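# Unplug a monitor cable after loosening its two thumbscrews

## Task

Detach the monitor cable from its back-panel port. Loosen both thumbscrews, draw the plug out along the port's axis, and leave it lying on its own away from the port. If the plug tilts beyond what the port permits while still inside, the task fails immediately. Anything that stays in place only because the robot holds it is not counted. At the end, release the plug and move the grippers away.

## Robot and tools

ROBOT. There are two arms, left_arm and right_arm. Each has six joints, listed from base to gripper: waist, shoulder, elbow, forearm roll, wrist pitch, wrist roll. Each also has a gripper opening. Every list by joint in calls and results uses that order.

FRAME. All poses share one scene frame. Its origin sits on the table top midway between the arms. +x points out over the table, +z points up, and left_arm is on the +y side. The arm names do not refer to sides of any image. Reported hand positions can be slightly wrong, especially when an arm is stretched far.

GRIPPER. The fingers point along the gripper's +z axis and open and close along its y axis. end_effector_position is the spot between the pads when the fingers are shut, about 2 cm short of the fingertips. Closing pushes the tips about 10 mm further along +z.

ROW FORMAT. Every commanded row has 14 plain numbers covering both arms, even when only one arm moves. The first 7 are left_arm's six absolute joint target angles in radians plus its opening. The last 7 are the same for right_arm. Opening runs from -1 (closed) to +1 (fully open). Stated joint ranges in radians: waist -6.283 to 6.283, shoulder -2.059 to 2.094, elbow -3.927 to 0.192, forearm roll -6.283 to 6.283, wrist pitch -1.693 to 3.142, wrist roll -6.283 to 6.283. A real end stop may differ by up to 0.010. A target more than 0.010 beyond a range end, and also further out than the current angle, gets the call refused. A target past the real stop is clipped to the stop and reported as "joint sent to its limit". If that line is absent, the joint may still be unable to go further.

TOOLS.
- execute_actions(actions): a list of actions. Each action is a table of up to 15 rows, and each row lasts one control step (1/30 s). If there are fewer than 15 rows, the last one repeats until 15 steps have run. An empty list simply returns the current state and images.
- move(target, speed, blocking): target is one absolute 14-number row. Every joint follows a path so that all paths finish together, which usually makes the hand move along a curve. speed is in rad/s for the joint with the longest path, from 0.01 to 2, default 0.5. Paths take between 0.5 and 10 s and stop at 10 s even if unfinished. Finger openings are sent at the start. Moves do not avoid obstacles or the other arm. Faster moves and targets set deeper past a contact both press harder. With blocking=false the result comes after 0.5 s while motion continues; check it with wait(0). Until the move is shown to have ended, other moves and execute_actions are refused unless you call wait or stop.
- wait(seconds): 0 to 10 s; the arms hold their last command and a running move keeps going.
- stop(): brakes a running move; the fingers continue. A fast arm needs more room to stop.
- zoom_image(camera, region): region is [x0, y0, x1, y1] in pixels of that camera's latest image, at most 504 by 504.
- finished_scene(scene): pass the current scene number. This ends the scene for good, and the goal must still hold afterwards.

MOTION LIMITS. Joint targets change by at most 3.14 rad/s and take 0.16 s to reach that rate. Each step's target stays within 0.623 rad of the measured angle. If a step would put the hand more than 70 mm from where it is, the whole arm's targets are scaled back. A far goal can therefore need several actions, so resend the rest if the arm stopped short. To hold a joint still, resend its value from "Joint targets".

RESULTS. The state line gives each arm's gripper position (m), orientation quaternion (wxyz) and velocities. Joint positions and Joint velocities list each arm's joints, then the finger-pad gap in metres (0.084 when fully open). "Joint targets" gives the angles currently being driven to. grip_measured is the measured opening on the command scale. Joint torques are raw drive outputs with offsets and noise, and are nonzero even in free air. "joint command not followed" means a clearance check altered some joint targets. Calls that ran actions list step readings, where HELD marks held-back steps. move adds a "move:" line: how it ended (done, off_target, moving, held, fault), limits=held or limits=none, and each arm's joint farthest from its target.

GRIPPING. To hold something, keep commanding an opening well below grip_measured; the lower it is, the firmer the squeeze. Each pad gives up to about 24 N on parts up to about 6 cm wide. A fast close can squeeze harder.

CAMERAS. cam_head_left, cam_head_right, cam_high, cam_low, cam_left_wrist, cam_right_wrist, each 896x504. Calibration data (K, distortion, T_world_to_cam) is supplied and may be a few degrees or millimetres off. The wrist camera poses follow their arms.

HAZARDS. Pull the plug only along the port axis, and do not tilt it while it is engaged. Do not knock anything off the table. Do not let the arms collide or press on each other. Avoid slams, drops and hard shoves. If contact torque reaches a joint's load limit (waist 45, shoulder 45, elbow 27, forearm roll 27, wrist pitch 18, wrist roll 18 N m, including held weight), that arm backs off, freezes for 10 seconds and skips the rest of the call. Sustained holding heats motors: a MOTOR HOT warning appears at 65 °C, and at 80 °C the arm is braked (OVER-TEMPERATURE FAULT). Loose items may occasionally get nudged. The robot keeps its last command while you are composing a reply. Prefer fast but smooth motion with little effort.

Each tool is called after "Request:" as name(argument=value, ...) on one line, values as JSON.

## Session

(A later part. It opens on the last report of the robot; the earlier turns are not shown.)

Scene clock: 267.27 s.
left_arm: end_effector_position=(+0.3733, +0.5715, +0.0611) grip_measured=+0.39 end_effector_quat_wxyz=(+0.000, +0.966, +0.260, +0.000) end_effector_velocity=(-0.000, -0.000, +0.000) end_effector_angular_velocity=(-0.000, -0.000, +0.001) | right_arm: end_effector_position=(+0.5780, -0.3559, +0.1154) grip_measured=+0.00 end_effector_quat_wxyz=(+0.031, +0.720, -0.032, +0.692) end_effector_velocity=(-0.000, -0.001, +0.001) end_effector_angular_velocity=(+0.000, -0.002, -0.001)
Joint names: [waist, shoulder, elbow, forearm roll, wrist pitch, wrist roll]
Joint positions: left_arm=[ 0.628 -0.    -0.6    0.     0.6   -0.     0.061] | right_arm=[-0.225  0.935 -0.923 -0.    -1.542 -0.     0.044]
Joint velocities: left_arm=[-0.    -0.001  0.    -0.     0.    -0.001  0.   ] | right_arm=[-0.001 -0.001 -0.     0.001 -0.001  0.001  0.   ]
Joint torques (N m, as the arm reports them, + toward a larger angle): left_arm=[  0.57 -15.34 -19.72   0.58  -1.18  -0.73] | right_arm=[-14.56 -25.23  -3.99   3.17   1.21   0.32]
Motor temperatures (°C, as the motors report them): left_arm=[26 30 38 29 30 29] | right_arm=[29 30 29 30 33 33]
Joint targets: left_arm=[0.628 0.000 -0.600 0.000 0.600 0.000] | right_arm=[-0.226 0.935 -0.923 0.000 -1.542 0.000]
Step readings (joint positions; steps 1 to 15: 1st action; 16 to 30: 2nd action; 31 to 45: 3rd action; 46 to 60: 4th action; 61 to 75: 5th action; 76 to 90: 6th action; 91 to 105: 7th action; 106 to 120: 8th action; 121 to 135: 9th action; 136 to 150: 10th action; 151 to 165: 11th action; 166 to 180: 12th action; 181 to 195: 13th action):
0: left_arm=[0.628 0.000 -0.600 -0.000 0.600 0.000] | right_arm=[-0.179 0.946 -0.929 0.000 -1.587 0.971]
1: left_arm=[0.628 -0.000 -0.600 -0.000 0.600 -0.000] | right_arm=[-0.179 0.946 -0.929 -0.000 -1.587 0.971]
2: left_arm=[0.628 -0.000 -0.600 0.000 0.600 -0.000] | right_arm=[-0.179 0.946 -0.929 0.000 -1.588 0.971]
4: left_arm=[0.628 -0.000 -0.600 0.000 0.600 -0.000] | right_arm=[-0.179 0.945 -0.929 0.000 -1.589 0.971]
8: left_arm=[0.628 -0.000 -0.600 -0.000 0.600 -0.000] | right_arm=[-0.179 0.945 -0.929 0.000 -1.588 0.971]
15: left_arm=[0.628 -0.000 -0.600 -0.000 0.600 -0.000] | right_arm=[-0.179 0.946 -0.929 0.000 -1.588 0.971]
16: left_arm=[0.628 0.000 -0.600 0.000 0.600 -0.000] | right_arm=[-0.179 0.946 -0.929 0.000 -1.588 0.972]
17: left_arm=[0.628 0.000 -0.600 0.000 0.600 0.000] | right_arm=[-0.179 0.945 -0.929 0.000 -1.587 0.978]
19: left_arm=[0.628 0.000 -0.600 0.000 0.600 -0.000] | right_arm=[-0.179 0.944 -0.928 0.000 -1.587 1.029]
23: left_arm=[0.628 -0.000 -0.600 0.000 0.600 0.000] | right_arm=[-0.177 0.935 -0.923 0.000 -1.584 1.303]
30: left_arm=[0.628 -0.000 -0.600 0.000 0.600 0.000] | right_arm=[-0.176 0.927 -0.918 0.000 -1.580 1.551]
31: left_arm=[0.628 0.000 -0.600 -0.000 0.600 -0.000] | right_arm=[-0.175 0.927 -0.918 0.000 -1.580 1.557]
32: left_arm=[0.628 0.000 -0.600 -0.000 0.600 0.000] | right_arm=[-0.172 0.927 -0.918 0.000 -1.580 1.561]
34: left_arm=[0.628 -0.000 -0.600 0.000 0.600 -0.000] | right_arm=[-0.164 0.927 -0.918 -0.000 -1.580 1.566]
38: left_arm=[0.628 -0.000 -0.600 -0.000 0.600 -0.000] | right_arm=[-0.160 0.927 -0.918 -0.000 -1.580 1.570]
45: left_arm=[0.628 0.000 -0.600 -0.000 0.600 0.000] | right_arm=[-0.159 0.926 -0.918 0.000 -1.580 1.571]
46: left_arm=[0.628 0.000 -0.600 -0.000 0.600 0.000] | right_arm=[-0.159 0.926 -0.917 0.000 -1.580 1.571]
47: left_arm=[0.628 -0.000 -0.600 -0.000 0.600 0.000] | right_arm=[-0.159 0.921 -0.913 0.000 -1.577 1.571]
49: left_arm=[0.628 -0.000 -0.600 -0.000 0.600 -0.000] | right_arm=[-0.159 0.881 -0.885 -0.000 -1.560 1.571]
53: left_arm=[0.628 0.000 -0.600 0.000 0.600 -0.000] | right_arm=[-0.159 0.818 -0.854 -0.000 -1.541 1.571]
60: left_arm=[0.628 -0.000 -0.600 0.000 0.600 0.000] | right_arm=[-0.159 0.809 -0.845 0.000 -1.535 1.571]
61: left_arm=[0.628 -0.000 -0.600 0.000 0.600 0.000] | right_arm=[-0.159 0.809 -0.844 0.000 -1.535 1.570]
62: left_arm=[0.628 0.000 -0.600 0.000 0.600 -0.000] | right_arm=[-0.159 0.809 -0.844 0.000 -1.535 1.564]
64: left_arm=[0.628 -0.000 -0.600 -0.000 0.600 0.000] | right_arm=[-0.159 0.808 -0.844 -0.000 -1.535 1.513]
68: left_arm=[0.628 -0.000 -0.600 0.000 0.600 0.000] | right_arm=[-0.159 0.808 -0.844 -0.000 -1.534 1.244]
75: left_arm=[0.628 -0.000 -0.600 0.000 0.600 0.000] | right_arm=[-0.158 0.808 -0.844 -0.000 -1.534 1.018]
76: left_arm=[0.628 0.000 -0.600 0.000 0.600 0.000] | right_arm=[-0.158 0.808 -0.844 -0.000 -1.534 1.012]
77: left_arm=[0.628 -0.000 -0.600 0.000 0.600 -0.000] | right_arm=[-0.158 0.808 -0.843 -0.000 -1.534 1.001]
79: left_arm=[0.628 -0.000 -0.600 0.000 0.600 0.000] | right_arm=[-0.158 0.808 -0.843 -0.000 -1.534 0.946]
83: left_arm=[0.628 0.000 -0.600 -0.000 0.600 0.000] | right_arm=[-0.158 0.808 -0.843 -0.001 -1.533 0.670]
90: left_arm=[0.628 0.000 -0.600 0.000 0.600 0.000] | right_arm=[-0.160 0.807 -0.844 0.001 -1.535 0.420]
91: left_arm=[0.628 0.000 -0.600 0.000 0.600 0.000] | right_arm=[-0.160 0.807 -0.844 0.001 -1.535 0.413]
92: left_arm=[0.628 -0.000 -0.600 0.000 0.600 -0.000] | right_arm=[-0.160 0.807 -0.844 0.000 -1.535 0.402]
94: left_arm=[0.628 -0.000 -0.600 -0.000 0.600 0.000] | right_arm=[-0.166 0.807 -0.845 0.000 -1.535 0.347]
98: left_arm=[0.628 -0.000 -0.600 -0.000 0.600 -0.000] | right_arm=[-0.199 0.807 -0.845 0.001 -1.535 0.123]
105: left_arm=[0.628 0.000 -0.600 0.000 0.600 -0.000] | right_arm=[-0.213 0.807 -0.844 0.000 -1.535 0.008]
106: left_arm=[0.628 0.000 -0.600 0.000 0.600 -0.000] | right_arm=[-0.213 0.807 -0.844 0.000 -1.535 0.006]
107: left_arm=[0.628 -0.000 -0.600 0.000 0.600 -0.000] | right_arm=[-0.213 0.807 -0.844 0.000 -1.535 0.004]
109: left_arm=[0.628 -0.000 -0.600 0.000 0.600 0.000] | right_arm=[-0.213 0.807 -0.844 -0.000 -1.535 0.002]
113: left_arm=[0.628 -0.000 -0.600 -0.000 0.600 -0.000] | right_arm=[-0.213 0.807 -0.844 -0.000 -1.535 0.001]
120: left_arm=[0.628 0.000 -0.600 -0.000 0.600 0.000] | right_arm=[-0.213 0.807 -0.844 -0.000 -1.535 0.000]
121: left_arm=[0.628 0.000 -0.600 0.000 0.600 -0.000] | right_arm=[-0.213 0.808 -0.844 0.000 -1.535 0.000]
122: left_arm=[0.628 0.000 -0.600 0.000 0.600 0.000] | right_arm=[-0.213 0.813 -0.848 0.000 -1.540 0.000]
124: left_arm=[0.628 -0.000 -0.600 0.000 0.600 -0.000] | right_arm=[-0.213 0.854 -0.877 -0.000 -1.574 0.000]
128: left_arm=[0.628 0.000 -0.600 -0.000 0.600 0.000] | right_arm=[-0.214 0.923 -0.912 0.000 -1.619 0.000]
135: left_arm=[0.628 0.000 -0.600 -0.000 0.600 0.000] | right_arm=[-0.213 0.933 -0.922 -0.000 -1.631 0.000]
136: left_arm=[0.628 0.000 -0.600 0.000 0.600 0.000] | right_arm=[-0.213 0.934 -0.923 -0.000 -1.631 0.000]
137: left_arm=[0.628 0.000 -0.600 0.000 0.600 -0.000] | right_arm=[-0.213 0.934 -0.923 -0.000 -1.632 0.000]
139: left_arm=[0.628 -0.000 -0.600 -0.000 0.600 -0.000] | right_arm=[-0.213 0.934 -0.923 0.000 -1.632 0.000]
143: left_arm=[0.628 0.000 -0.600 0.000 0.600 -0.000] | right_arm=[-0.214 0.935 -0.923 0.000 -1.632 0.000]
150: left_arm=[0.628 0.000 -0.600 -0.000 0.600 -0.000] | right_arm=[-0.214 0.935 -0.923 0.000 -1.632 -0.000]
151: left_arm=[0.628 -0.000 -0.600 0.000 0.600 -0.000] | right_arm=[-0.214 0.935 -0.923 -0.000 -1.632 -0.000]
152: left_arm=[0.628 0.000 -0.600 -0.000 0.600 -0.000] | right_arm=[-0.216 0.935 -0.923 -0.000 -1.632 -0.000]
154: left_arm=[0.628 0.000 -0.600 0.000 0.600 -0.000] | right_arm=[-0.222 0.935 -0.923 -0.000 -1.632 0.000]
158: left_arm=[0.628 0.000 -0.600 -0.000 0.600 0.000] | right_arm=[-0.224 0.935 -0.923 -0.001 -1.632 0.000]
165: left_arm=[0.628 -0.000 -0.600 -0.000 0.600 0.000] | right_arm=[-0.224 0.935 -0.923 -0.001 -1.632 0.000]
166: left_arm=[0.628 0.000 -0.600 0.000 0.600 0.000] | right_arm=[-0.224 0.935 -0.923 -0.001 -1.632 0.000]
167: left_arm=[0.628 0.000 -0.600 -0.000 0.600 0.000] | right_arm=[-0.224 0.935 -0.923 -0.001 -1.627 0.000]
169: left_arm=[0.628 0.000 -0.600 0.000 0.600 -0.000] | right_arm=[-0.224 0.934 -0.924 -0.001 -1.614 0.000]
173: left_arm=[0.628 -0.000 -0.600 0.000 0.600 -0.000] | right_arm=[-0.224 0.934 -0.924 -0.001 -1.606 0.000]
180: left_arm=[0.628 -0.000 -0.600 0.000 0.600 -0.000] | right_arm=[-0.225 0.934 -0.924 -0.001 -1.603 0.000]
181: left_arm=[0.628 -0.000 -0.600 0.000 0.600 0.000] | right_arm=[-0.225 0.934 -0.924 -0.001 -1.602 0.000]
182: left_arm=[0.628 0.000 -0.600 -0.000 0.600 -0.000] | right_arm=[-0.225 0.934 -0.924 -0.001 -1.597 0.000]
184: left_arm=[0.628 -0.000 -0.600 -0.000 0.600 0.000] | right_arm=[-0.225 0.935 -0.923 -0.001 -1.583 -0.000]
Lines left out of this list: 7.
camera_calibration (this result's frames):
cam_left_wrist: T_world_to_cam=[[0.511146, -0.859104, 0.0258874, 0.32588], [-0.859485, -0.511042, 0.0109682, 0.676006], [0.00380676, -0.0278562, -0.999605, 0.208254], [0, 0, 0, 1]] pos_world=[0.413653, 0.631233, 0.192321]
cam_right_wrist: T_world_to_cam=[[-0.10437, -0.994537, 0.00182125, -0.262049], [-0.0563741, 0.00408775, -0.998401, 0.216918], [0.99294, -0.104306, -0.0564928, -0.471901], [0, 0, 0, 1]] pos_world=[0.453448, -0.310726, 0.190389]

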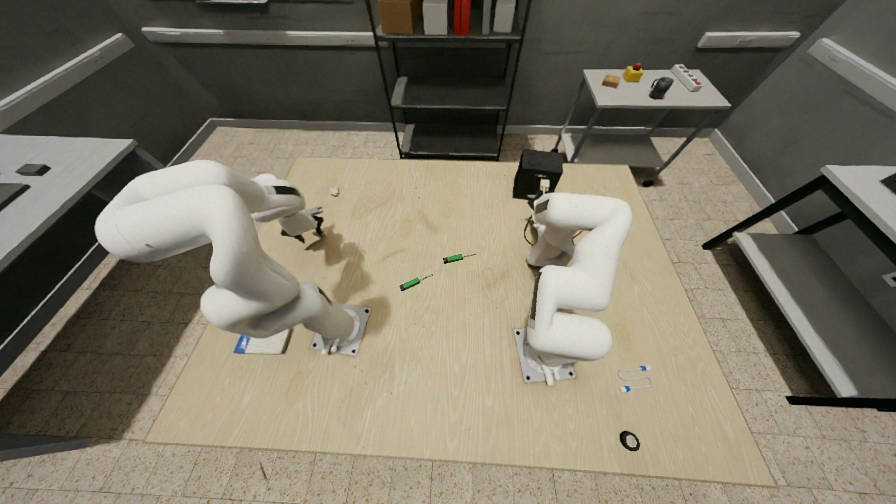

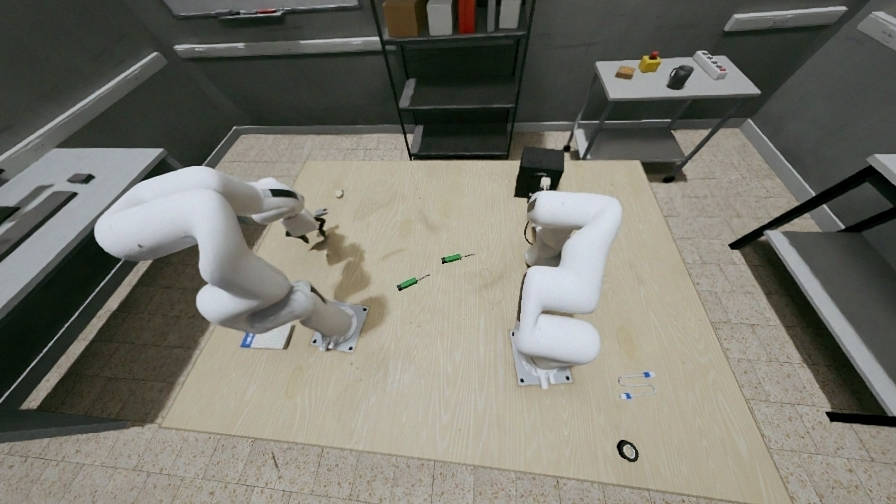

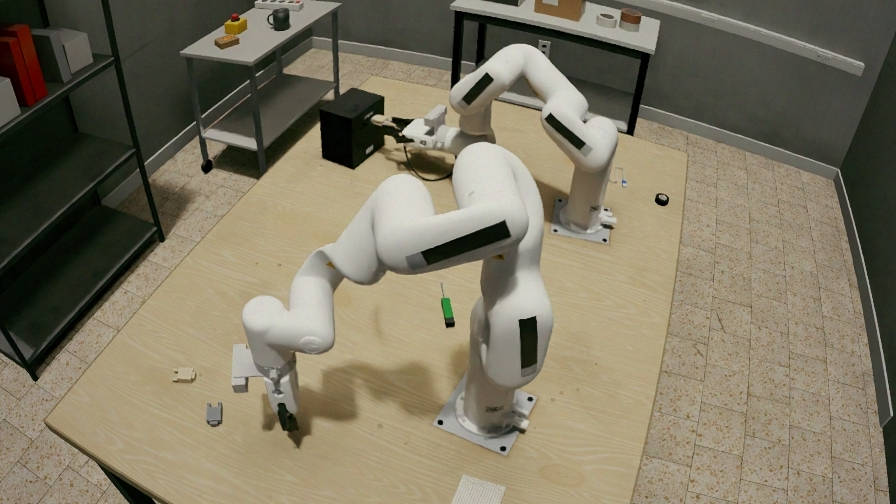

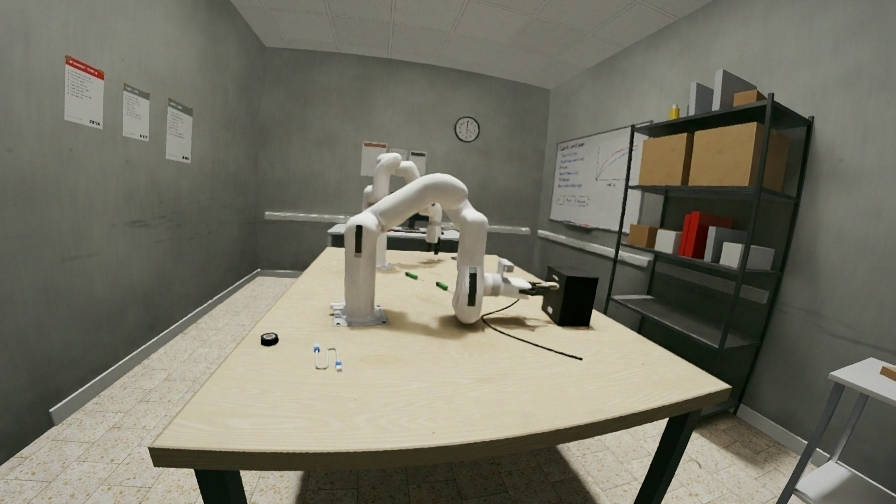

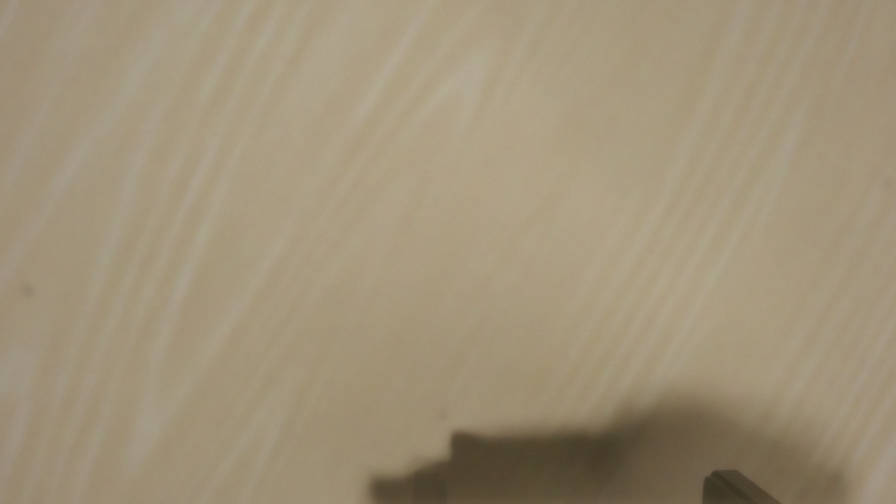

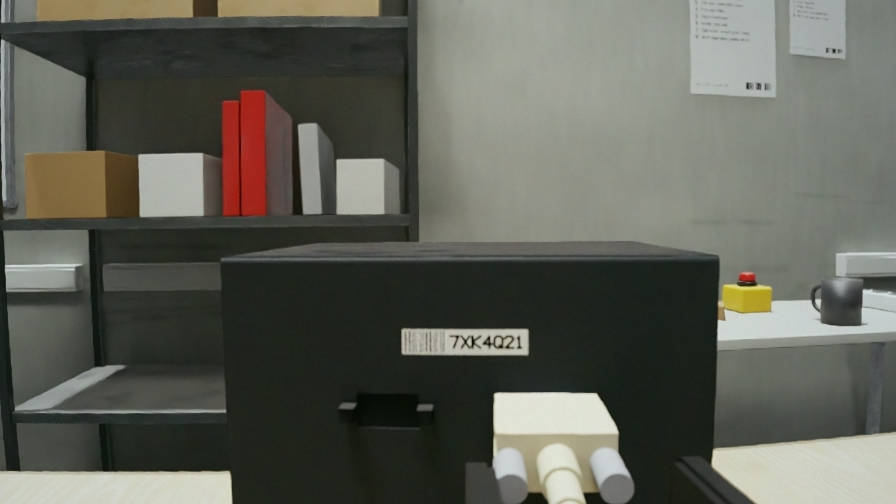

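Request:
execute_actions(actions=[[[0.628,0,-0.6,0,0.6,0,0.4,-0.2135,0.935,-0.923,0,-1.542,0,0]],[[0.628,0,-0.6,0,0.6,0,0.4,-0.2015,0.935,-0.923,0,-1.542,0,0]],[[0.628,0,-0.6,0,0.6,0,0.4,-0.2015,0.935,-0.923,0,-1.572,0,0]],[[0.628,0,-0.6,0,0.6,0,0.4,-0.2015,0.935,-0.923,0,-1.602,0,0]],[[0.628,0,-0.6,0,0.6,0,0.4,-0.2015,0.935,-0.923,0,-1.632,0,0]]])

Scene clock: 278.87 s.
left_arm: end_effector_position=(+0.3733, +0.5715, +0.0611) grip_measured=+0.39 end_effector_quat_wxyz=(+0.000, +0.966, +0.260, +0.000) end_effector_velocity=(-0.000, -0.000, -0.000) end_effector_angular_velocity=(-0.001, +0.000, +0.001) | right_arm: end_effector_position=(+0.5722, -0.3416, +0.1378) grip_measured=-0.01 end_effector_quat_wxyz=(+0.023, +0.689, -0.022, +0.724) end_effector_velocity=(-0.000, -0.000, +0.000) end_effector_angular_velocity=(+0.001, -0.002, +0.000)
Joint names: [waist, shoulder, elbow, forearm roll, wrist pitch, wrist roll]
Joint positions: left_arm=[ 0.628  0.    -0.6    0.     0.6    0.     0.061] | right_arm=[-0.201  0.935 -0.923 -0.    -1.632 -0.     0.044]
Joint velocities: left_arm=[ 0.     0.    -0.    -0.001  0.001  0.     0.   ] | right_arm=[-0.     0.    -0.    -0.    -0.002  0.001 -0.   ]
Joint torques (N m, as the arm reports them, + toward a larger angle): left_arm=[ -0.05 -15.57 -19.95   0.49  -1.41  -0.79] | right_arm=[  4.93 -37.2   -8.58  -2.01  -2.26   0.29]
Motor temperatures (°C, as the motors report them): left_arm=[26 30 38 29 30 29] | right_arm=[29 30 29 30 33 33]
Joint targets: left_arm=[0.628 0.000 -0.600 0.000 0.600 0.000] | right_arm=[-0.202 0.935 -0.923 0.000 -1.632 0.000]
Step readings (joint positions; steps 1 to 15: 1st action; 16 to 30: 2nd action; 31 to 45: 3rd action; 46 to 60: 4th action; 61 to 75: 5th action):
0: left_arm=[0.628 -0.000 -0.600 0.000 0.600 0.000] | right_arm=[-0.225 0.935 -0.923 -0.001 -1.542 0.000]
1: left_arm=[0.628 0.000 -0.600 -0.000 0.600 -0.000] | right_arm=[-0.225 0.935 -0.923 -0.001 -1.542 0.000]
2: left_arm=[0.628 -0.000 -0.600 -0.000 0.600 0.000] | right_arm=[-0.223 0.935 -0.923 0.000 -1.541 -0.000]
4: left_arm=[0.628 0.000 -0.600 -0.000 0.600 0.000] | right_arm=[-0.222 0.937 -0.921 0.003 -1.538 -0.000]
8: left_arm=[0.628 0.000 -0.600 0.000 0.600 -0.000] | right_arm=[-0.219 0.938 -0.921 0.003 -1.538 -0.000]
15: left_arm=[0.628 -0.000 -0.600 0.000 0.600 0.000] | right_arm=[-0.215 0.936 -0.922 0.001 -1.541 -0.000]
16: left_arm=[0.628 0.000 -0.600 -0.000 0.600 -0.000] | right_arm=[-0.214 0.936 -0.923 0.000 -1.541 -0.000]
17: left_arm=[0.628 0.000 -0.600 0.000 0.600 -0.000] | right_arm=[-0.212 0.936 -0.923 0.001 -1.541 -0.000]
19: left_arm=[0.628 -0.000 -0.600 0.000 0.600 -0.000] | right_arm=[-0.206 0.935 -0.923 0.000 -1.542 -0.000]
23: left_arm=[0.628 -0.000 -0.600 -0.000 0.600 -0.000] | right_arm=[-0.203 0.935 -0.923 0.001 -1.542 0.000]
30: left_arm=[0.628 -0.000 -0.600 0.000 0.600 0.000] | right_arm=[-0.203 0.935 -0.923 0.001 -1.542 0.000]
31: left_arm=[0.628 -0.000 -0.600 0.000 0.600 0.000] | right_arm=[-0.203 0.935 -0.923 0.001 -1.543 0.000]
32: left_arm=[0.628 -0.000 -0.600 0.000 0.600 0.000] | right_arm=[-0.203 0.935 -0.923 0.001 -1.548 0.000]
34: left_arm=[0.628 -0.000 -0.600 -0.000 0.600 0.000] | right_arm=[-0.202 0.936 -0.922 0.000 -1.560 0.000]
38: left_arm=[0.628 -0.000 -0.600 0.000 0.600 0.000] | right_arm=[-0.202 0.936 -0.922 0.000 -1.568 0.000]
45: left_arm=[0.628 0.000 -0.600 -0.000 0.600 -0.000] | right_arm=[-0.202 0.936 -0.922 0.000 -1.571 0.000]
46: left_arm=[0.628 0.000 -0.600 -0.000 0.600 -0.000] | right_arm=[-0.202 0.936 -0.922 0.000 -1.572 0.000]
47: left_arm=[0.628 -0.000 -0.600 -0.000 0.600 -0.000] | right_arm=[-0.202 0.936 -0.922 0.000 -1.578 0.000]
49: left_arm=[0.628 -0.000 -0.600 -0.000 0.600 -0.000] | right_arm=[-0.202 0.935 -0.923 0.000 -1.591 -0.000]
53: left_arm=[0.628 -0.000 -0.600 -0.000 0.600 -0.000] | right_arm=[-0.202 0.935 -0.923 0.000 -1.600 -0.000]
60: left_arm=[0.628 0.000 -0.600 0.000 0.600 -0.000] | right_arm=[-0.202 0.935 -0.923 0.000 -1.602 -0.000]
61: left_arm=[0.628 0.000 -0.600 0.000 0.600 0.000] | right_arm=[-0.202 0.935 -0.923 0.000 -1.602 -0.000]
62: left_arm=[0.628 -0.000 -0.600 0.000 0.600 0.000] | right_arm=[-0.202 0.935 -0.923 0.000 -1.608 -0.000]
64: left_arm=[0.628 -0.000 -0.600 -0.000 0.600 0.000] | right_arm=[-0.202 0.935 -0.923 -0.000 -1.621 -0.000]
68: left_arm=[0.628 0.000 -0.600 0.000 0.600 0.000] | right_arm=[-0.201 0.935 -0.923 -0.000 -1.630 -0.000]
75: Joint positions above
camera_calibration (this result's frames):
cam_left_wrist: T_world_to_cam=[[0.511146, -0.859104, 0.0258874, 0.32588], [-0.859485, -0.511042, 0.0109682, 0.676006], [0.00380671, -0.0278562, -0.999605, 0.208254], [0, 0, 0, 1]] pos_world=[0.413653, 0.631233, 0.192321]
cam_right_wrist: T_world_to_cam=[[-0.0811133, -0.996705, 0.000338897, -0.262339], [0.0327429, -0.0030045, -0.999459, 0.185665], [0.996167, -0.0810583, 0.0328787, -0.469605], [0, 0, 0, 1]] pos_world=[0.440446, -0.298982, 0.201094]

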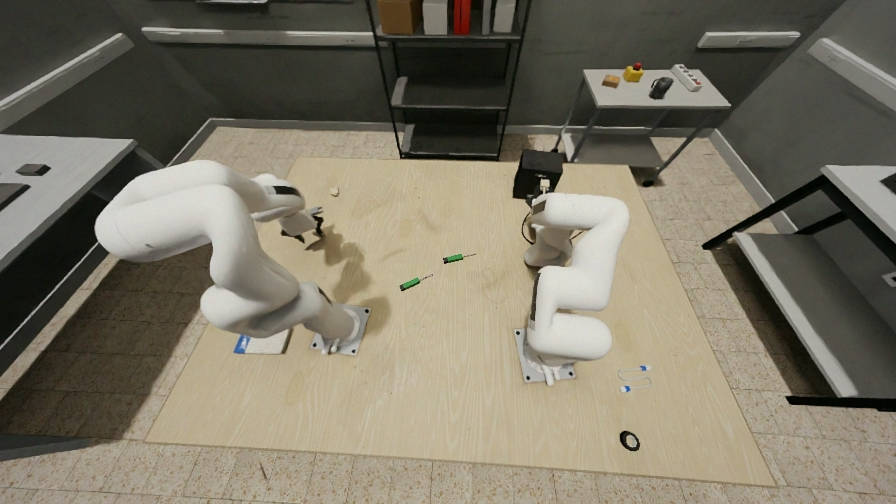

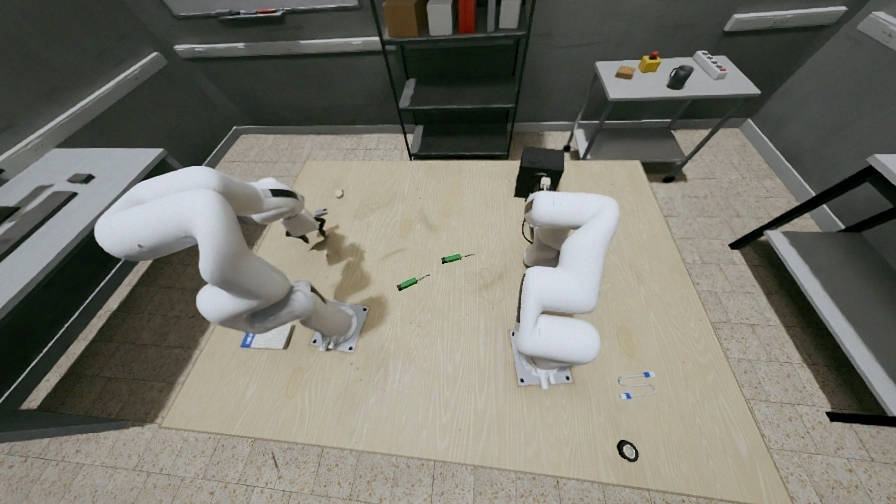

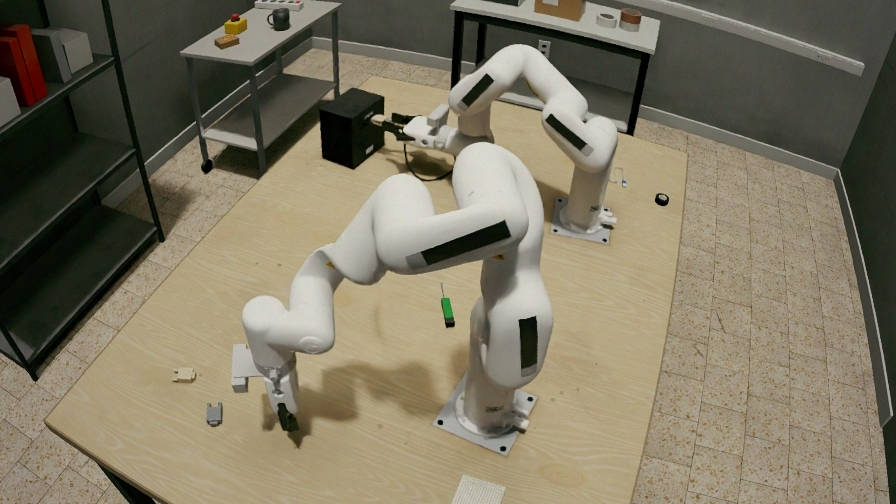

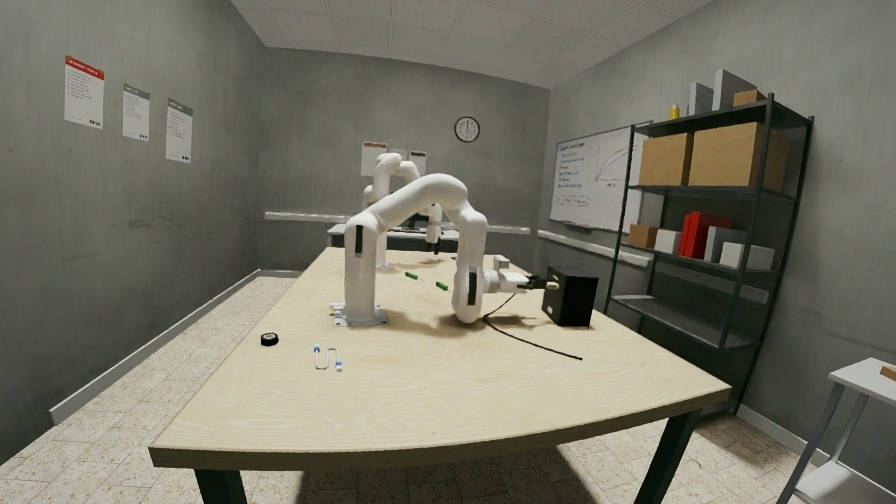

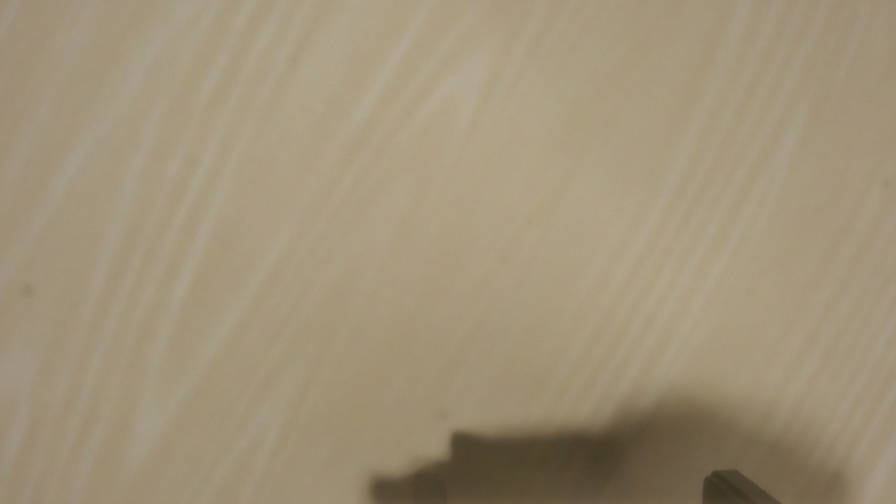

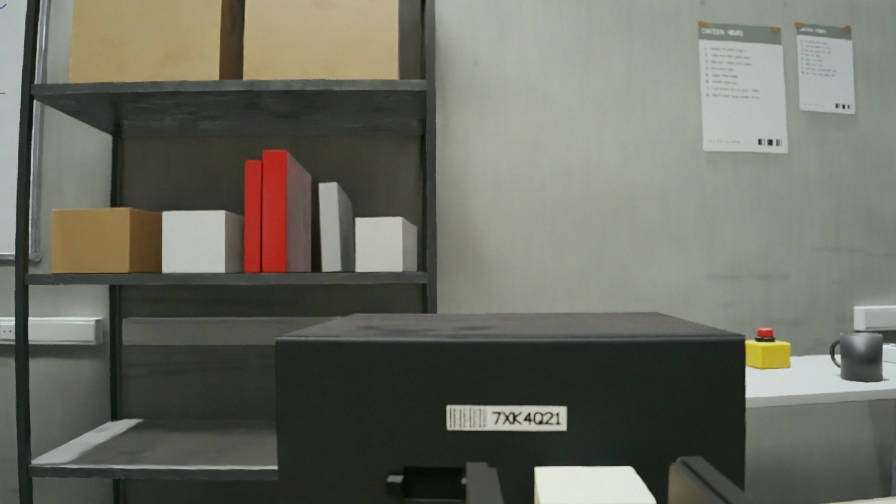

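Request:
execute_actions(actions=[[[0.628,0,-0.6,0,0.6,0,0.4,-0.2135,0.935,-0.923,0,-1.632,0,0]],[[0.628,0,-0.6,0,0.6,0,0.4,-0.2135,0.8075,-0.844,0,-1.5345,0,0]],[[0.628,0,-0.6,0,0.6,0,0.4,-0.268,0.8075,-0.844,0,-1.5345,0,-1]],[[0.628,0,-0.6,0,0.6,0,0.4,-0.268,0.8075,-0.844,0,-1.5345,-0.6,-1]],[[0.628,0,-0.6,0,0.6,0,0.4,-0.268,0.8075,-0.844,0,-1.5345,-1.2,-1]],[[0.628,0,-0.6,0,0.6,0,0.4,-0.268,0.8075,-0.844,0,-1.5345,-1.571,-0.76]],[[0.628,0,-0.6,0,0.6,0,0.4,-0.268,0.9265,-0.9175,0,-1.58,-1.571,-0.76]],[[0.628,0,-0.6,0,0.6,0,0.4,-0.268,0.9265,-0.9175,0,-1.58,-1.571,-0.76]],
[[0.628,0,-0.6,0,0.6,0,0.4,-0.2515,0.9265,-0.9175,0,-1.58,-1.571,-0.76]],[[0.628,0,-0.6,0,0.6,0,0.4,-0.2485,0.9457,-0.9294,0,-1.5873,-0.971,-0.76]],[[0.628,0,-0.6,0,0.6,0,0.4,-0.2485,0.9457,-0.9294,0,-1.5873,-0.971,-1]],[[0.628,0,-0.6,0,0.6,0,0.4,-0.2515,0.9265,-0.9175,0,-1.58,-1.571,-1]],[[0.628,0,-0.6,0,0.6,0,0.4,-0.2485,0.9073,-0.9056,0,-1.5727,-2.171,-1]],[[0.628,0,-0.6,0,0.6,0,0.4,-0.2485,0.9073,-0.9056,0,-1.5727,-2.171,-0.76]],
[[0.628,0,-0.6,0,0.6,0,0.4,-0.2515,0.9265,-0.9175,0,-1.58,-1.571,-0.76]],[[0.628,0,-0.6,0,0.6,0,0.4,-0.2485,0.9457,-0.9294,0,-1.5873,-0.971,-0.76]],[[0.628,0,-0.6,0,0.6,0,0.4,-0.2485,0.9457,-0.9294,0,-1.5873,-0.971,-1]],[[0.628,0,-0.6,0,0.6,0,0.4,-0.2515,0.9265,-0.9175,0,-1.58,-1.571,-1]],[[0.628,0,-0.6,0,0.6,0,0.4,-0.2485,0.9073,-0.9056,0,-1.5727,-2.171,-1]],[[0.628,0,-0.6,0,0.6,0,0.4,-0.2485,0.9073,-0.9056,0,-1.5727,-2.171,-0.76]],
[[0.628,0,-0.6,0,0.6,0,0.4,-0.2515,0.9265,-0.9175,0,-1.58,-1.571,-0.76]],[[0.628,0,-0.6,0,0.6,0,0.4,-0.2485,0.9457,-0.9294,0,-1.5873,-0.971,-0.76]],[[0.628,0,-0.6,0,0.6,0,0.4,-0.2485,0.9457,-0.9294,0,-1.5873,-0.971,-1]],[[0.628,0,-0.6,0,0.6,0,0.4,-0.2515,0.9265,-0.9175,0,-1.58,-1.571,-1]],[[0.628,0,-0.6,0,0.6,0,0.4,-0.2485,0.9073,-0.9056,0,-1.5727,-2.171,-1]],[[0.628,0,-0.6,0,0.6,0,0.4,-0.2485,0.9073,-0.9056,0,-1.5727,-2.171,-0.76]],
[[0.628,0,-0.6,0,0.6,0,0.4,-0.2515,0.9265,-0.9175,0,-1.58,-1.571,-0.76]],[[0.628,0,-0.6,0,0.6,0,0.4,-0.2485,0.9457,-0.9294,0,-1.5873,-0.971,-0.76]],[[0.628,0,-0.6,0,0.6,0,0.4,-0.2485,0.9457,-0.9294,0,-1.5873,-0.971,-1]],[[0.628,0,-0.6,0,0.6,0,0.4,-0.2515,0.9265,-0.9175,0,-1.58,-1.571,-1]],[[0.628,0,-0.6,0,0.6,0,0.4,-0.2485,0.9073,-0.9056,0,-1.5727,-2.171,-1]],[[0.628,0,-0.6,0,0.6,0,0.4,-0.2485,0.9073,-0.9056,0,-1.5727,-2.171,-0.76]],
[[0.628,0,-0.6,0,0.6,0,0.4,-0.2515,0.9265,-0.9175,0,-1.58,-1.571,-0.76]],[[0.628,0,-0.6,0,0.6,0,0.4,-0.2485,0.9457,-0.9294,0,-1.5873,-0.971,-0.76]],[[0.628,0,-0.6,0,0.6,0,0.4,-0.2485,0.9457,-0.9294,0,-1.5873,-0.971,-1]],[[0.628,0,-0.6,0,0.6,0,0.4,-0.2515,0.9265,-0.9175,0,-1.58,-1.571,-1]],[[0.628,0,-0.6,0,0.6,0,0.4,-0.2485,0.9073,-0.9056,0,-1.5727,-2.171,-1]],[[0.628,0,-0.6,0,0.6,0,0.4,-0.2485,0.9073,-0.9056,0,-1.5727,-2.171,-0.76]],
[[0.628,0,-0.6,0,0.6,0,0.4,-0.2515,0.9265,-0.9175,0,-1.58,-1.571,-0.76]],[[0.628,0,-0.6,0,0.6,0,0.4,-0.2485,0.9457,-0.9294,0,-1.5873,-0.971,-0.76]],[[0.628,0,-0.6,0,0.6,0,0.4,-0.2485,0.9457,-0.9294,0,-1.5873,-0.971,-1]],[[0.628,0,-0.6,0,0.6,0,0.4,-0.2515,0.9265,-0.9175,0,-1.58,-1.571,-1]],[[0.628,0,-0.6,0,0.6,0,0.4,-0.2485,0.9073,-0.9056,0,-1.5727,-2.171,-1]],[[0.628,0,-0.6,0,0.6,0,0.4,-0.2485,0.9073,-0.9056,0,-1.5727,-2.171,-0.76]],
[[0.628,0,-0.6,0,0.6,0,0.4,-0.2515,0.9265,-0.9175,0,-1.58,-1.571,-0.76]],[[0.628,0,-0.6,0,0.6,0,0.4,-0.268,0.9265,-0.9175,0,-1.58,-1.571,-0.76]]])

Request:
zoom_image(camera="cam_right_wrist", region=[450,250,750,504])

Scene clock: 358.00 s.
left_arm: end_effector_position=(+0.3733, +0.5715, +0.0611) grip_measured=+0.39 end_effector_quat_wxyz=(+0.000, +0.966, +0.260, +0.000) end_effector_velocity=(+0.000, +0.000, +0.001) end_effector_angular_velocity=(+0.001, -0.002, +0.001) | right_arm: end_effector_position=(+0.5723, -0.3806, +0.1280) grip_measured=-0.78 end_effector_quat_wxyz=(+0.532, +0.532, +0.466, +0.466) end_effector_velocity=(-0.000, -0.001, +0.000) end_effector_angular_velocity=(+0.001, -0.001, -0.002)
Joint names: [waist, shoulder, elbow, forearm roll, wrist pitch, wrist roll]
Joint positions: left_arm=[ 0.628 -0.    -0.6    0.     0.6   -0.     0.061] | right_arm=[-0.268  0.926 -0.917 -0.    -1.58  -1.571  0.01 ]
Joint velocities: left_arm=[ 0.    -0.001 -0.    -0.    -0.    -0.     0.   ] | right_arm=[-0.002  0.    -0.    -0.    -0.002  0.002  0.   ]
Joint torques (N m, as the arm reports them, + toward a larger angle): left_arm=[  0.39 -15.81 -20.02   0.67  -1.29  -0.53] | right_arm=[ -1.63 -32.59  -6.43  -0.3   -1.31   0.36]
Motor temperatures (°C, as the motors report them): left_arm=[26 30 38 29 30 29] | right_arm=[29 30 30 30 34 33]
Joint targets: left_arm=[0.628 0.000 -0.600 0.000 0.600 0.000] | right_arm=[-0.268 0.926 -0.917 0.000 -1.580 -1.571]
Step readings (joint positions; steps 1 to 15: 1st action; 16 to 30: 2nd action; 31 to 45: 3rd action; 46 to 60: 4th action; 61 to 75: 5th action; 76 to 90: 6th action; 91 to 105: 7th action; 106 to 120: 8th action; 121 to 135: 9th action; 136 to 150: 10th action; 151 to 165: 11th action; 166 to 180: 12th action; 181 to 195: 13th action):
0: left_arm=[0.628 -0.000 -0.600 0.000 0.600 -0.000] | right_arm=[-0.201 0.935 -0.923 -0.000 -1.632 -0.000]
1: left_arm=[0.628 0.000 -0.600 0.000 0.600 0.000] | right_arm=[-0.202 0.935 -0.923 -0.000 -1.632 -0.000]
2: left_arm=[0.628 0.000 -0.600 -0.000 0.600 0.000] | right_arm=[-0.204 0.935 -0.923 -0.001 -1.633 -0.000]
4: left_arm=[0.628 -0.000 -0.600 0.000 0.600 -0.000] | right_arm=[-0.207 0.934 -0.924 -0.002 -1.634 -0.000]
8: left_arm=[0.628 -0.000 -0.600 -0.000 0.600 0.000] | right_arm=[-0.211 0.934 -0.924 -0.001 -1.634 -0.000]
15: left_arm=[0.628 -0.000 -0.600 0.000 0.600 -0.000] | right_arm=[-0.213 0.935 -0.923 -0.000 -1.632 -0.000]
16: left_arm=[0.628 -0.000 -0.600 0.000 0.600 -0.000] | right_arm=[-0.213 0.934 -0.923 -0.000 -1.632 -0.000]
17: left_arm=[0.628 -0.000 -0.600 0.000 0.600 0.000] | right_arm=[-0.213 0.930 -0.919 -0.000 -1.626 -0.000]
19: left_arm=[0.628 -0.000 -0.600 0.000 0.600 0.000] | right_arm=[-0.213 0.889 -0.890 -0.000 -1.593 -0.000]
23: left_arm=[0.628 -0.000 -0.600 0.000 0.600 0.000] | right_arm=[-0.213 0.819 -0.855 -0.000 -1.547 -0.000]
30: left_arm=[0.628 -0.000 -0.600 -0.000 0.600 -0.000] | right_arm=[-0.213 0.809 -0.845 0.000 -1.535 -0.000]
31: left_arm=[0.628 0.000 -0.600 -0.000 0.600 -0.000] | right_arm=[-0.214 0.809 -0.844 -0.000 -1.535 -0.000]
32: left_arm=[0.628 0.000 -0.600 0.000 0.600 0.000] | right_arm=[-0.218 0.809 -0.844 -0.000 -1.535 -0.000]
34: left_arm=[0.628 0.000 -0.600 0.000 0.600 0.000] | right_arm=[-0.244 0.808 -0.844 -0.000 -1.535 -0.000]
38: left_arm=[0.628 -0.000 -0.600 0.000 0.600 -0.000] | right_arm=[-0.265 0.808 -0.844 0.000 -1.535 0.000]
45: left_arm=[0.628 0.000 -0.600 -0.000 0.600 -0.000] | right_arm=[-0.267 0.808 -0.844 -0.000 -1.535 -0.000]
46: left_arm=[0.628 -0.000 -0.600 0.000 0.600 -0.000] | right_arm=[-0.267 0.808 -0.844 -0.000 -1.535 -0.001]
47: left_arm=[0.628 -0.000 -0.600 -0.000 0.600 -0.000] | right_arm=[-0.268 0.808 -0.844 -0.000 -1.535 -0.007]
49: left_arm=[0.628 -0.000 -0.600 0.000 0.600 -0.000] | right_arm=[-0.268 0.808 -0.844 -0.000 -1.535 -0.058]
53: left_arm=[0.628 -0.000 -0.600 -0.000 0.600 -0.000] | right_arm=[-0.268 0.808 -0.844 -0.000 -1.535 -0.332]
60: left_arm=[0.628 -0.000 -0.600 -0.000 0.600 -0.000] | right_arm=[-0.268 0.808 -0.844 -0.000 -1.534 -0.580]
61: left_arm=[0.628 -0.000 -0.600 -0.000 0.600 -0.000] | right_arm=[-0.268 0.808 -0.844 0.000 -1.535 -0.587]
62: left_arm=[0.628 0.000 -0.600 -0.000 0.600 -0.000] | right_arm=[-0.268 0.807 -0.844 0.000 -1.535 -0.598]
64: left_arm=[0.628 0.000 -0.600 -0.000 0.600 -0.000] | right_arm=[-0.268 0.807 -0.844 -0.000 -1.535 -0.653]
68: left_arm=[0.628 0.000 -0.600 0.000 0.600 -0.000] | right_arm=[-0.268 0.807 -0.844 0.000 -1.535 -0.930]
75: left_arm=[0.628 0.000 -0.600 0.000 0.600 -0.000] | right_arm=[-0.268 0.808 -0.844 0.000 -1.534 -1.180]
76: left_arm=[0.628 -0.000 -0.600 -0.000 0.600 0.000] | right_arm=[-0.268 0.808 -0.844 0.000 -1.534 -1.187]
77: left_arm=[0.628 0.000 -0.600 -0.000 0.600 -0.000] | right_arm=[-0.268 0.808 -0.844 0.000 -1.534 -1.198]
79: left_arm=[0.628 0.000 -0.600 -0.000 0.600 -0.000] | right_arm=[-0.268 0.808 -0.844 0.000 -1.534 -1.253]
83: left_arm=[0.628 -0.000 -0.600 0.000 0.600 0.000] | right_arm=[-0.268 0.808 -0.844 0.000 -1.534 -1.465]
90: left_arm=[0.628 0.000 -0.600 -0.000 0.600 0.000] | right_arm=[-0.268 0.807 -0.844 0.000 -1.535 -1.564]
91: left_arm=[0.628 0.000 -0.600 0.000 0.600 0.000] | right_arm=[-0.268 0.808 -0.844 0.000 -1.535 -1.566]
92: left_arm=[0.628 -0.000 -0.600 0.000 0.600 0.000] | right_arm=[-0.268 0.813 -0.848 0.000 -1.538 -1.567]
94: left_arm=[0.628 0.000 -0.600 0.000 0.600 -0.000] | right_arm=[-0.268 0.853 -0.876 -0.000 -1.554 -1.569]
98: left_arm=[0.628 0.000 -0.600 -0.000 0.600 -0.000] | right_arm=[-0.268 0.916 -0.907 0.000 -1.574 -1.571]
105: left_arm=[0.628 0.000 -0.600 -0.000 0.600 -0.000] | right_arm=[-0.268 0.925 -0.917 -0.000 -1.580 -1.571]
106: left_arm=[0.628 0.000 -0.600 0.000 0.600 0.000] | right_arm=[-0.268 0.925 -0.917 -0.000 -1.580 -1.571]
107: left_arm=[0.628 0.000 -0.600 -0.000 0.600 -0.000] | right_arm=[-0.268 0.925 -0.917 -0.000 -1.580 -1.571]
109: left_arm=[0.628 0.000 -0.600 -0.000 0.600 0.000] | right_arm=[-0.268 0.926 -0.917 0.000 -1.580 -1.571]
113: left_arm=[0.628 -0.000 -0.600 0.000 0.600 0.000] | right_arm=[-0.268 0.926 -0.917 0.000 -1.580 -1.571]
120: left_arm=[0.628 0.000 -0.600 -0.000 0.600 0.000] | right_arm=[-0.268 0.926 -0.917 0.000 -1.580 -1.571]
121: left_arm=[0.628 0.000 -0.600 -0.000 0.600 0.000] | right_arm=[-0.268 0.926 -0.917 0.000 -1.580 -1.571]
122: left_arm=[0.628 -0.000 -0.600 -0.000 0.600 -0.000] | right_arm=[-0.265 0.926 -0.917 0.000 -1.580 -1.571]
124: left_arm=[0.628 -0.000 -0.600 -0.000 0.600 -0.000] | right_arm=[-0.256 0.926 -0.918 -0.000 -1.580 -1.571]
128: left_arm=[0.628 -0.000 -0.600 -0.000 0.600 -0.000] | right_arm=[-0.252 0.926 -0.918 -0.000 -1.580 -1.571]
135: left_arm=[0.628 0.000 -0.600 0.000 0.600 -0.000] | right_arm=[-0.252 0.926 -0.917 0.000 -1.580 -1.571]
136: left_arm=[0.628 0.000 -0.600 -0.000 0.600 0.000] | right_arm=[-0.252 0.927 -0.918 0.000 -1.580 -1.570]
137: left_arm=[0.628 -0.000 -0.600 -0.000 0.600 0.000] | right_arm=[-0.252 0.927 -0.918 0.000 -1.580 -1.564]
139: left_arm=[0.628 0.000 -0.600 0.000 0.600 -0.000] | right_arm=[-0.251 0.928 -0.919 0.000 -1.581 -1.513]
143: left_arm=[0.628 -0.000 -0.600 0.000 0.600 -0.000] | right_arm=[-0.250 0.937 -0.924 -0.000 -1.584 -1.239]
150: left_arm=[0.628 -0.000 -0.600 -0.000 0.600 0.000] | right_arm=[-0.249 0.945 -0.929 0.000 -1.587 -0.991]
151: left_arm=[0.628 -0.000 -0.600 0.000 0.600 0.000] | right_arm=[-0.249 0.945 -0.929 0.000 -1.587 -0.985]
152: left_arm=[0.628 0.000 -0.600 0.000 0.600 0.000] | right_arm=[-0.249 0.945 -0.929 0.000 -1.587 -0.981]
154: left_arm=[0.628 0.000 -0.600 0.000 0.600 -0.000] | right_arm=[-0.249 0.946 -0.929 0.000 -1.587 -0.976]
158: left_arm=[0.628 -0.000 -0.600 0.000 0.600 -0.000] | right_arm=[-0.249 0.946 -0.929 0.000 -1.587 -0.972]
165: left_arm=[0.628 -0.000 -0.600 0.000 0.600 0.000] | right_arm=[-0.249 0.946 -0.929 0.000 -1.587 -0.971]
166: left_arm=[0.628 -0.000 -0.600 0.000 0.600 -0.000] | right_arm=[-0.249 0.946 -0.929 0.000 -1.587 -0.972]
167: left_arm=[0.628 -0.000 -0.600 -0.000 0.600 0.000] | right_arm=[-0.249 0.946 -0.929 0.000 -1.587 -0.978]
169: left_arm=[0.628 -0.000 -0.600 -0.000 0.600 0.000] | right_arm=[-0.249 0.944 -0.928 0.000 -1.587 -1.029]
173: left_arm=[0.628 0.000 -0.600 0.000 0.600 0.000] | right_arm=[-0.250 0.935 -0.923 0.000 -1.583 -1.303]
180: left_arm=[0.628 0.000 -0.600 0.000 0.600 0.000] | right_arm=[-0.251 0.927 -0.918 -0.000 -1.580 -1.551]
181: left_arm=[0.628 0.000 -0.600 0.000 0.600 0.000] | right_arm=[-0.251 0.927 -0.918 -0.000 -1.580 -1.558]
182: left_arm=[0.628 0.000 -0.600 0.000 0.600 0.000] | right_arm=[-0.251 0.927 -0.917 -0.000 -1.580 -1.569]
184: left_arm=[0.628 -0.000 -0.600 0.000 0.600 -0.000] | right_arm=[-0.251 0.925 -0.916 -0.000 -1.580 -1.624]
Lines left out of this list: 167.
camera_calibration (this result's frames):
cam_left_wrist: T_world_to_cam=[[0.511146, -0.859104, 0.0258874, 0.32588], [-0.859485, -0.511042, 0.010968, 0.676006], [0.00380687, -0.0278561, -0.999605, 0.208254], [0, 0, 0, 1]] pos_world=[0.413653, 0.631233, 0.192321]
cam_right_wrist: T_world_to_cam=[[-0.016263, 0.00361466, 0.999861, -0.085464], [-0.146997, -0.989136, 0.00118495, -0.224768], [0.989003, -0.146957, 0.0166176, -0.491451], [0, 0, 0, 1]] pos_world=[0.451617, -0.29424, 0.0938853]

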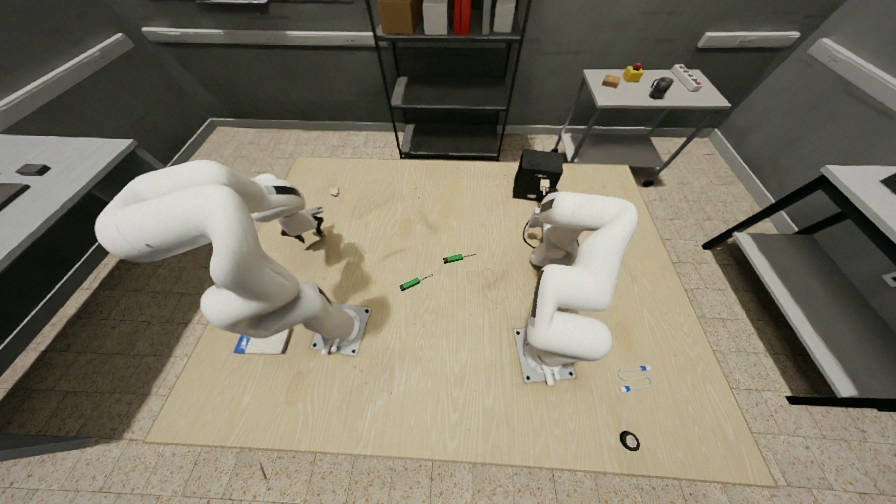

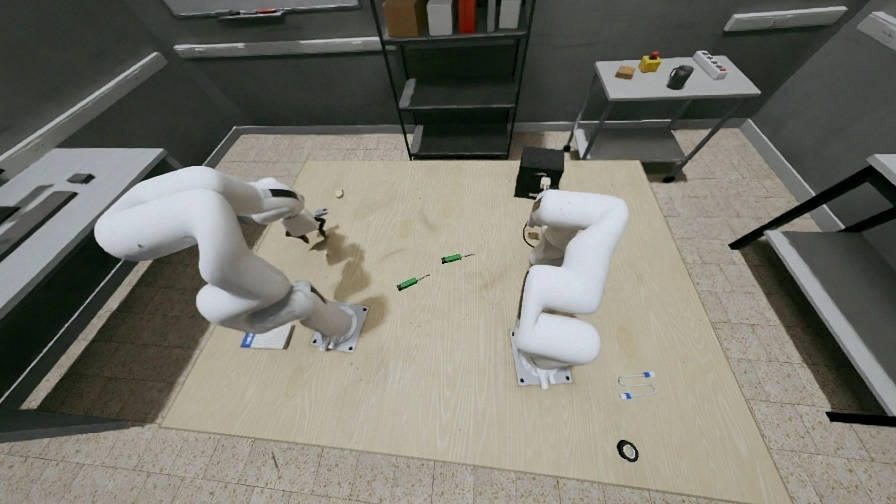

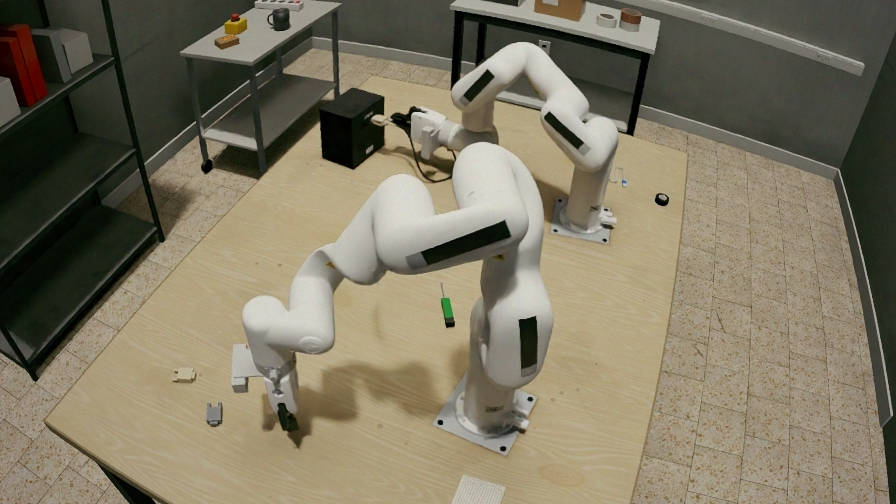

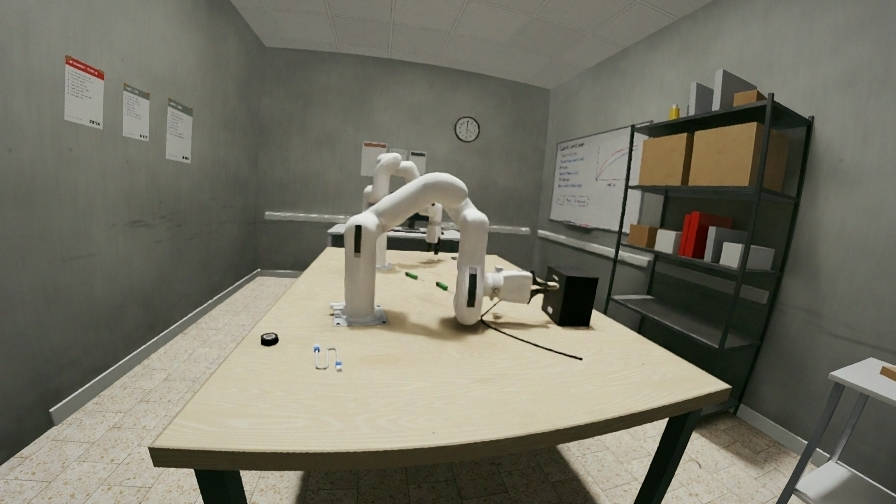

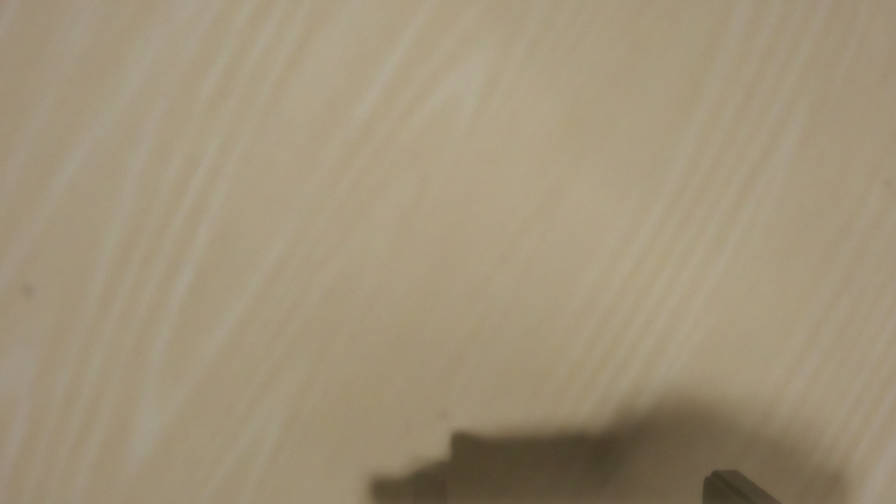

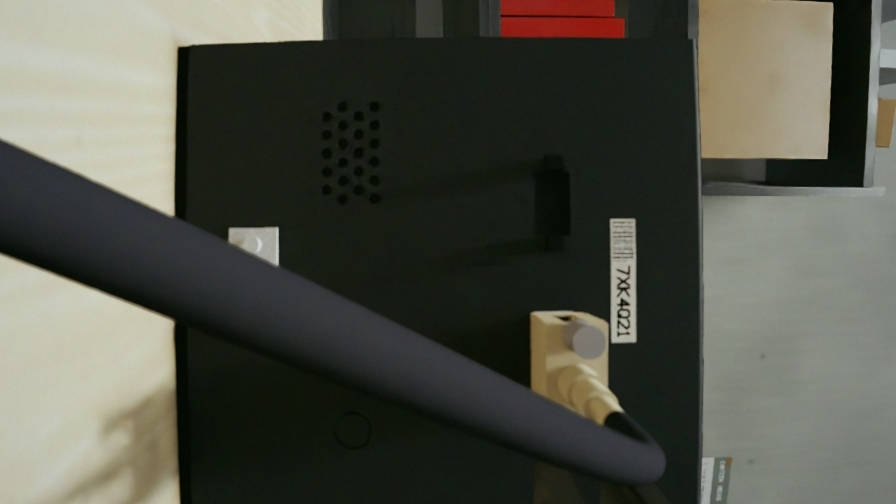

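Region (450, 250, 750, 504) of cam_right_wrist's 896x504 image, scaled by 1.680, with more detail than that image has; it fills the top 427 rows of this view, and the rest is white.

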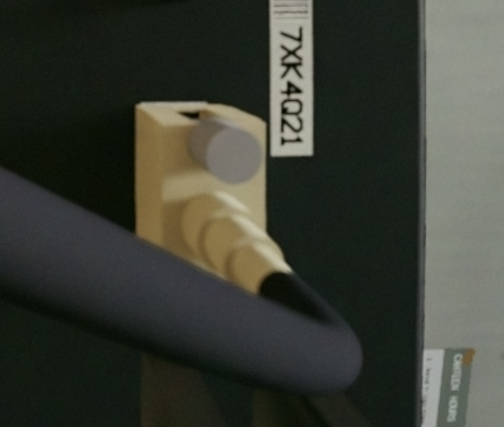

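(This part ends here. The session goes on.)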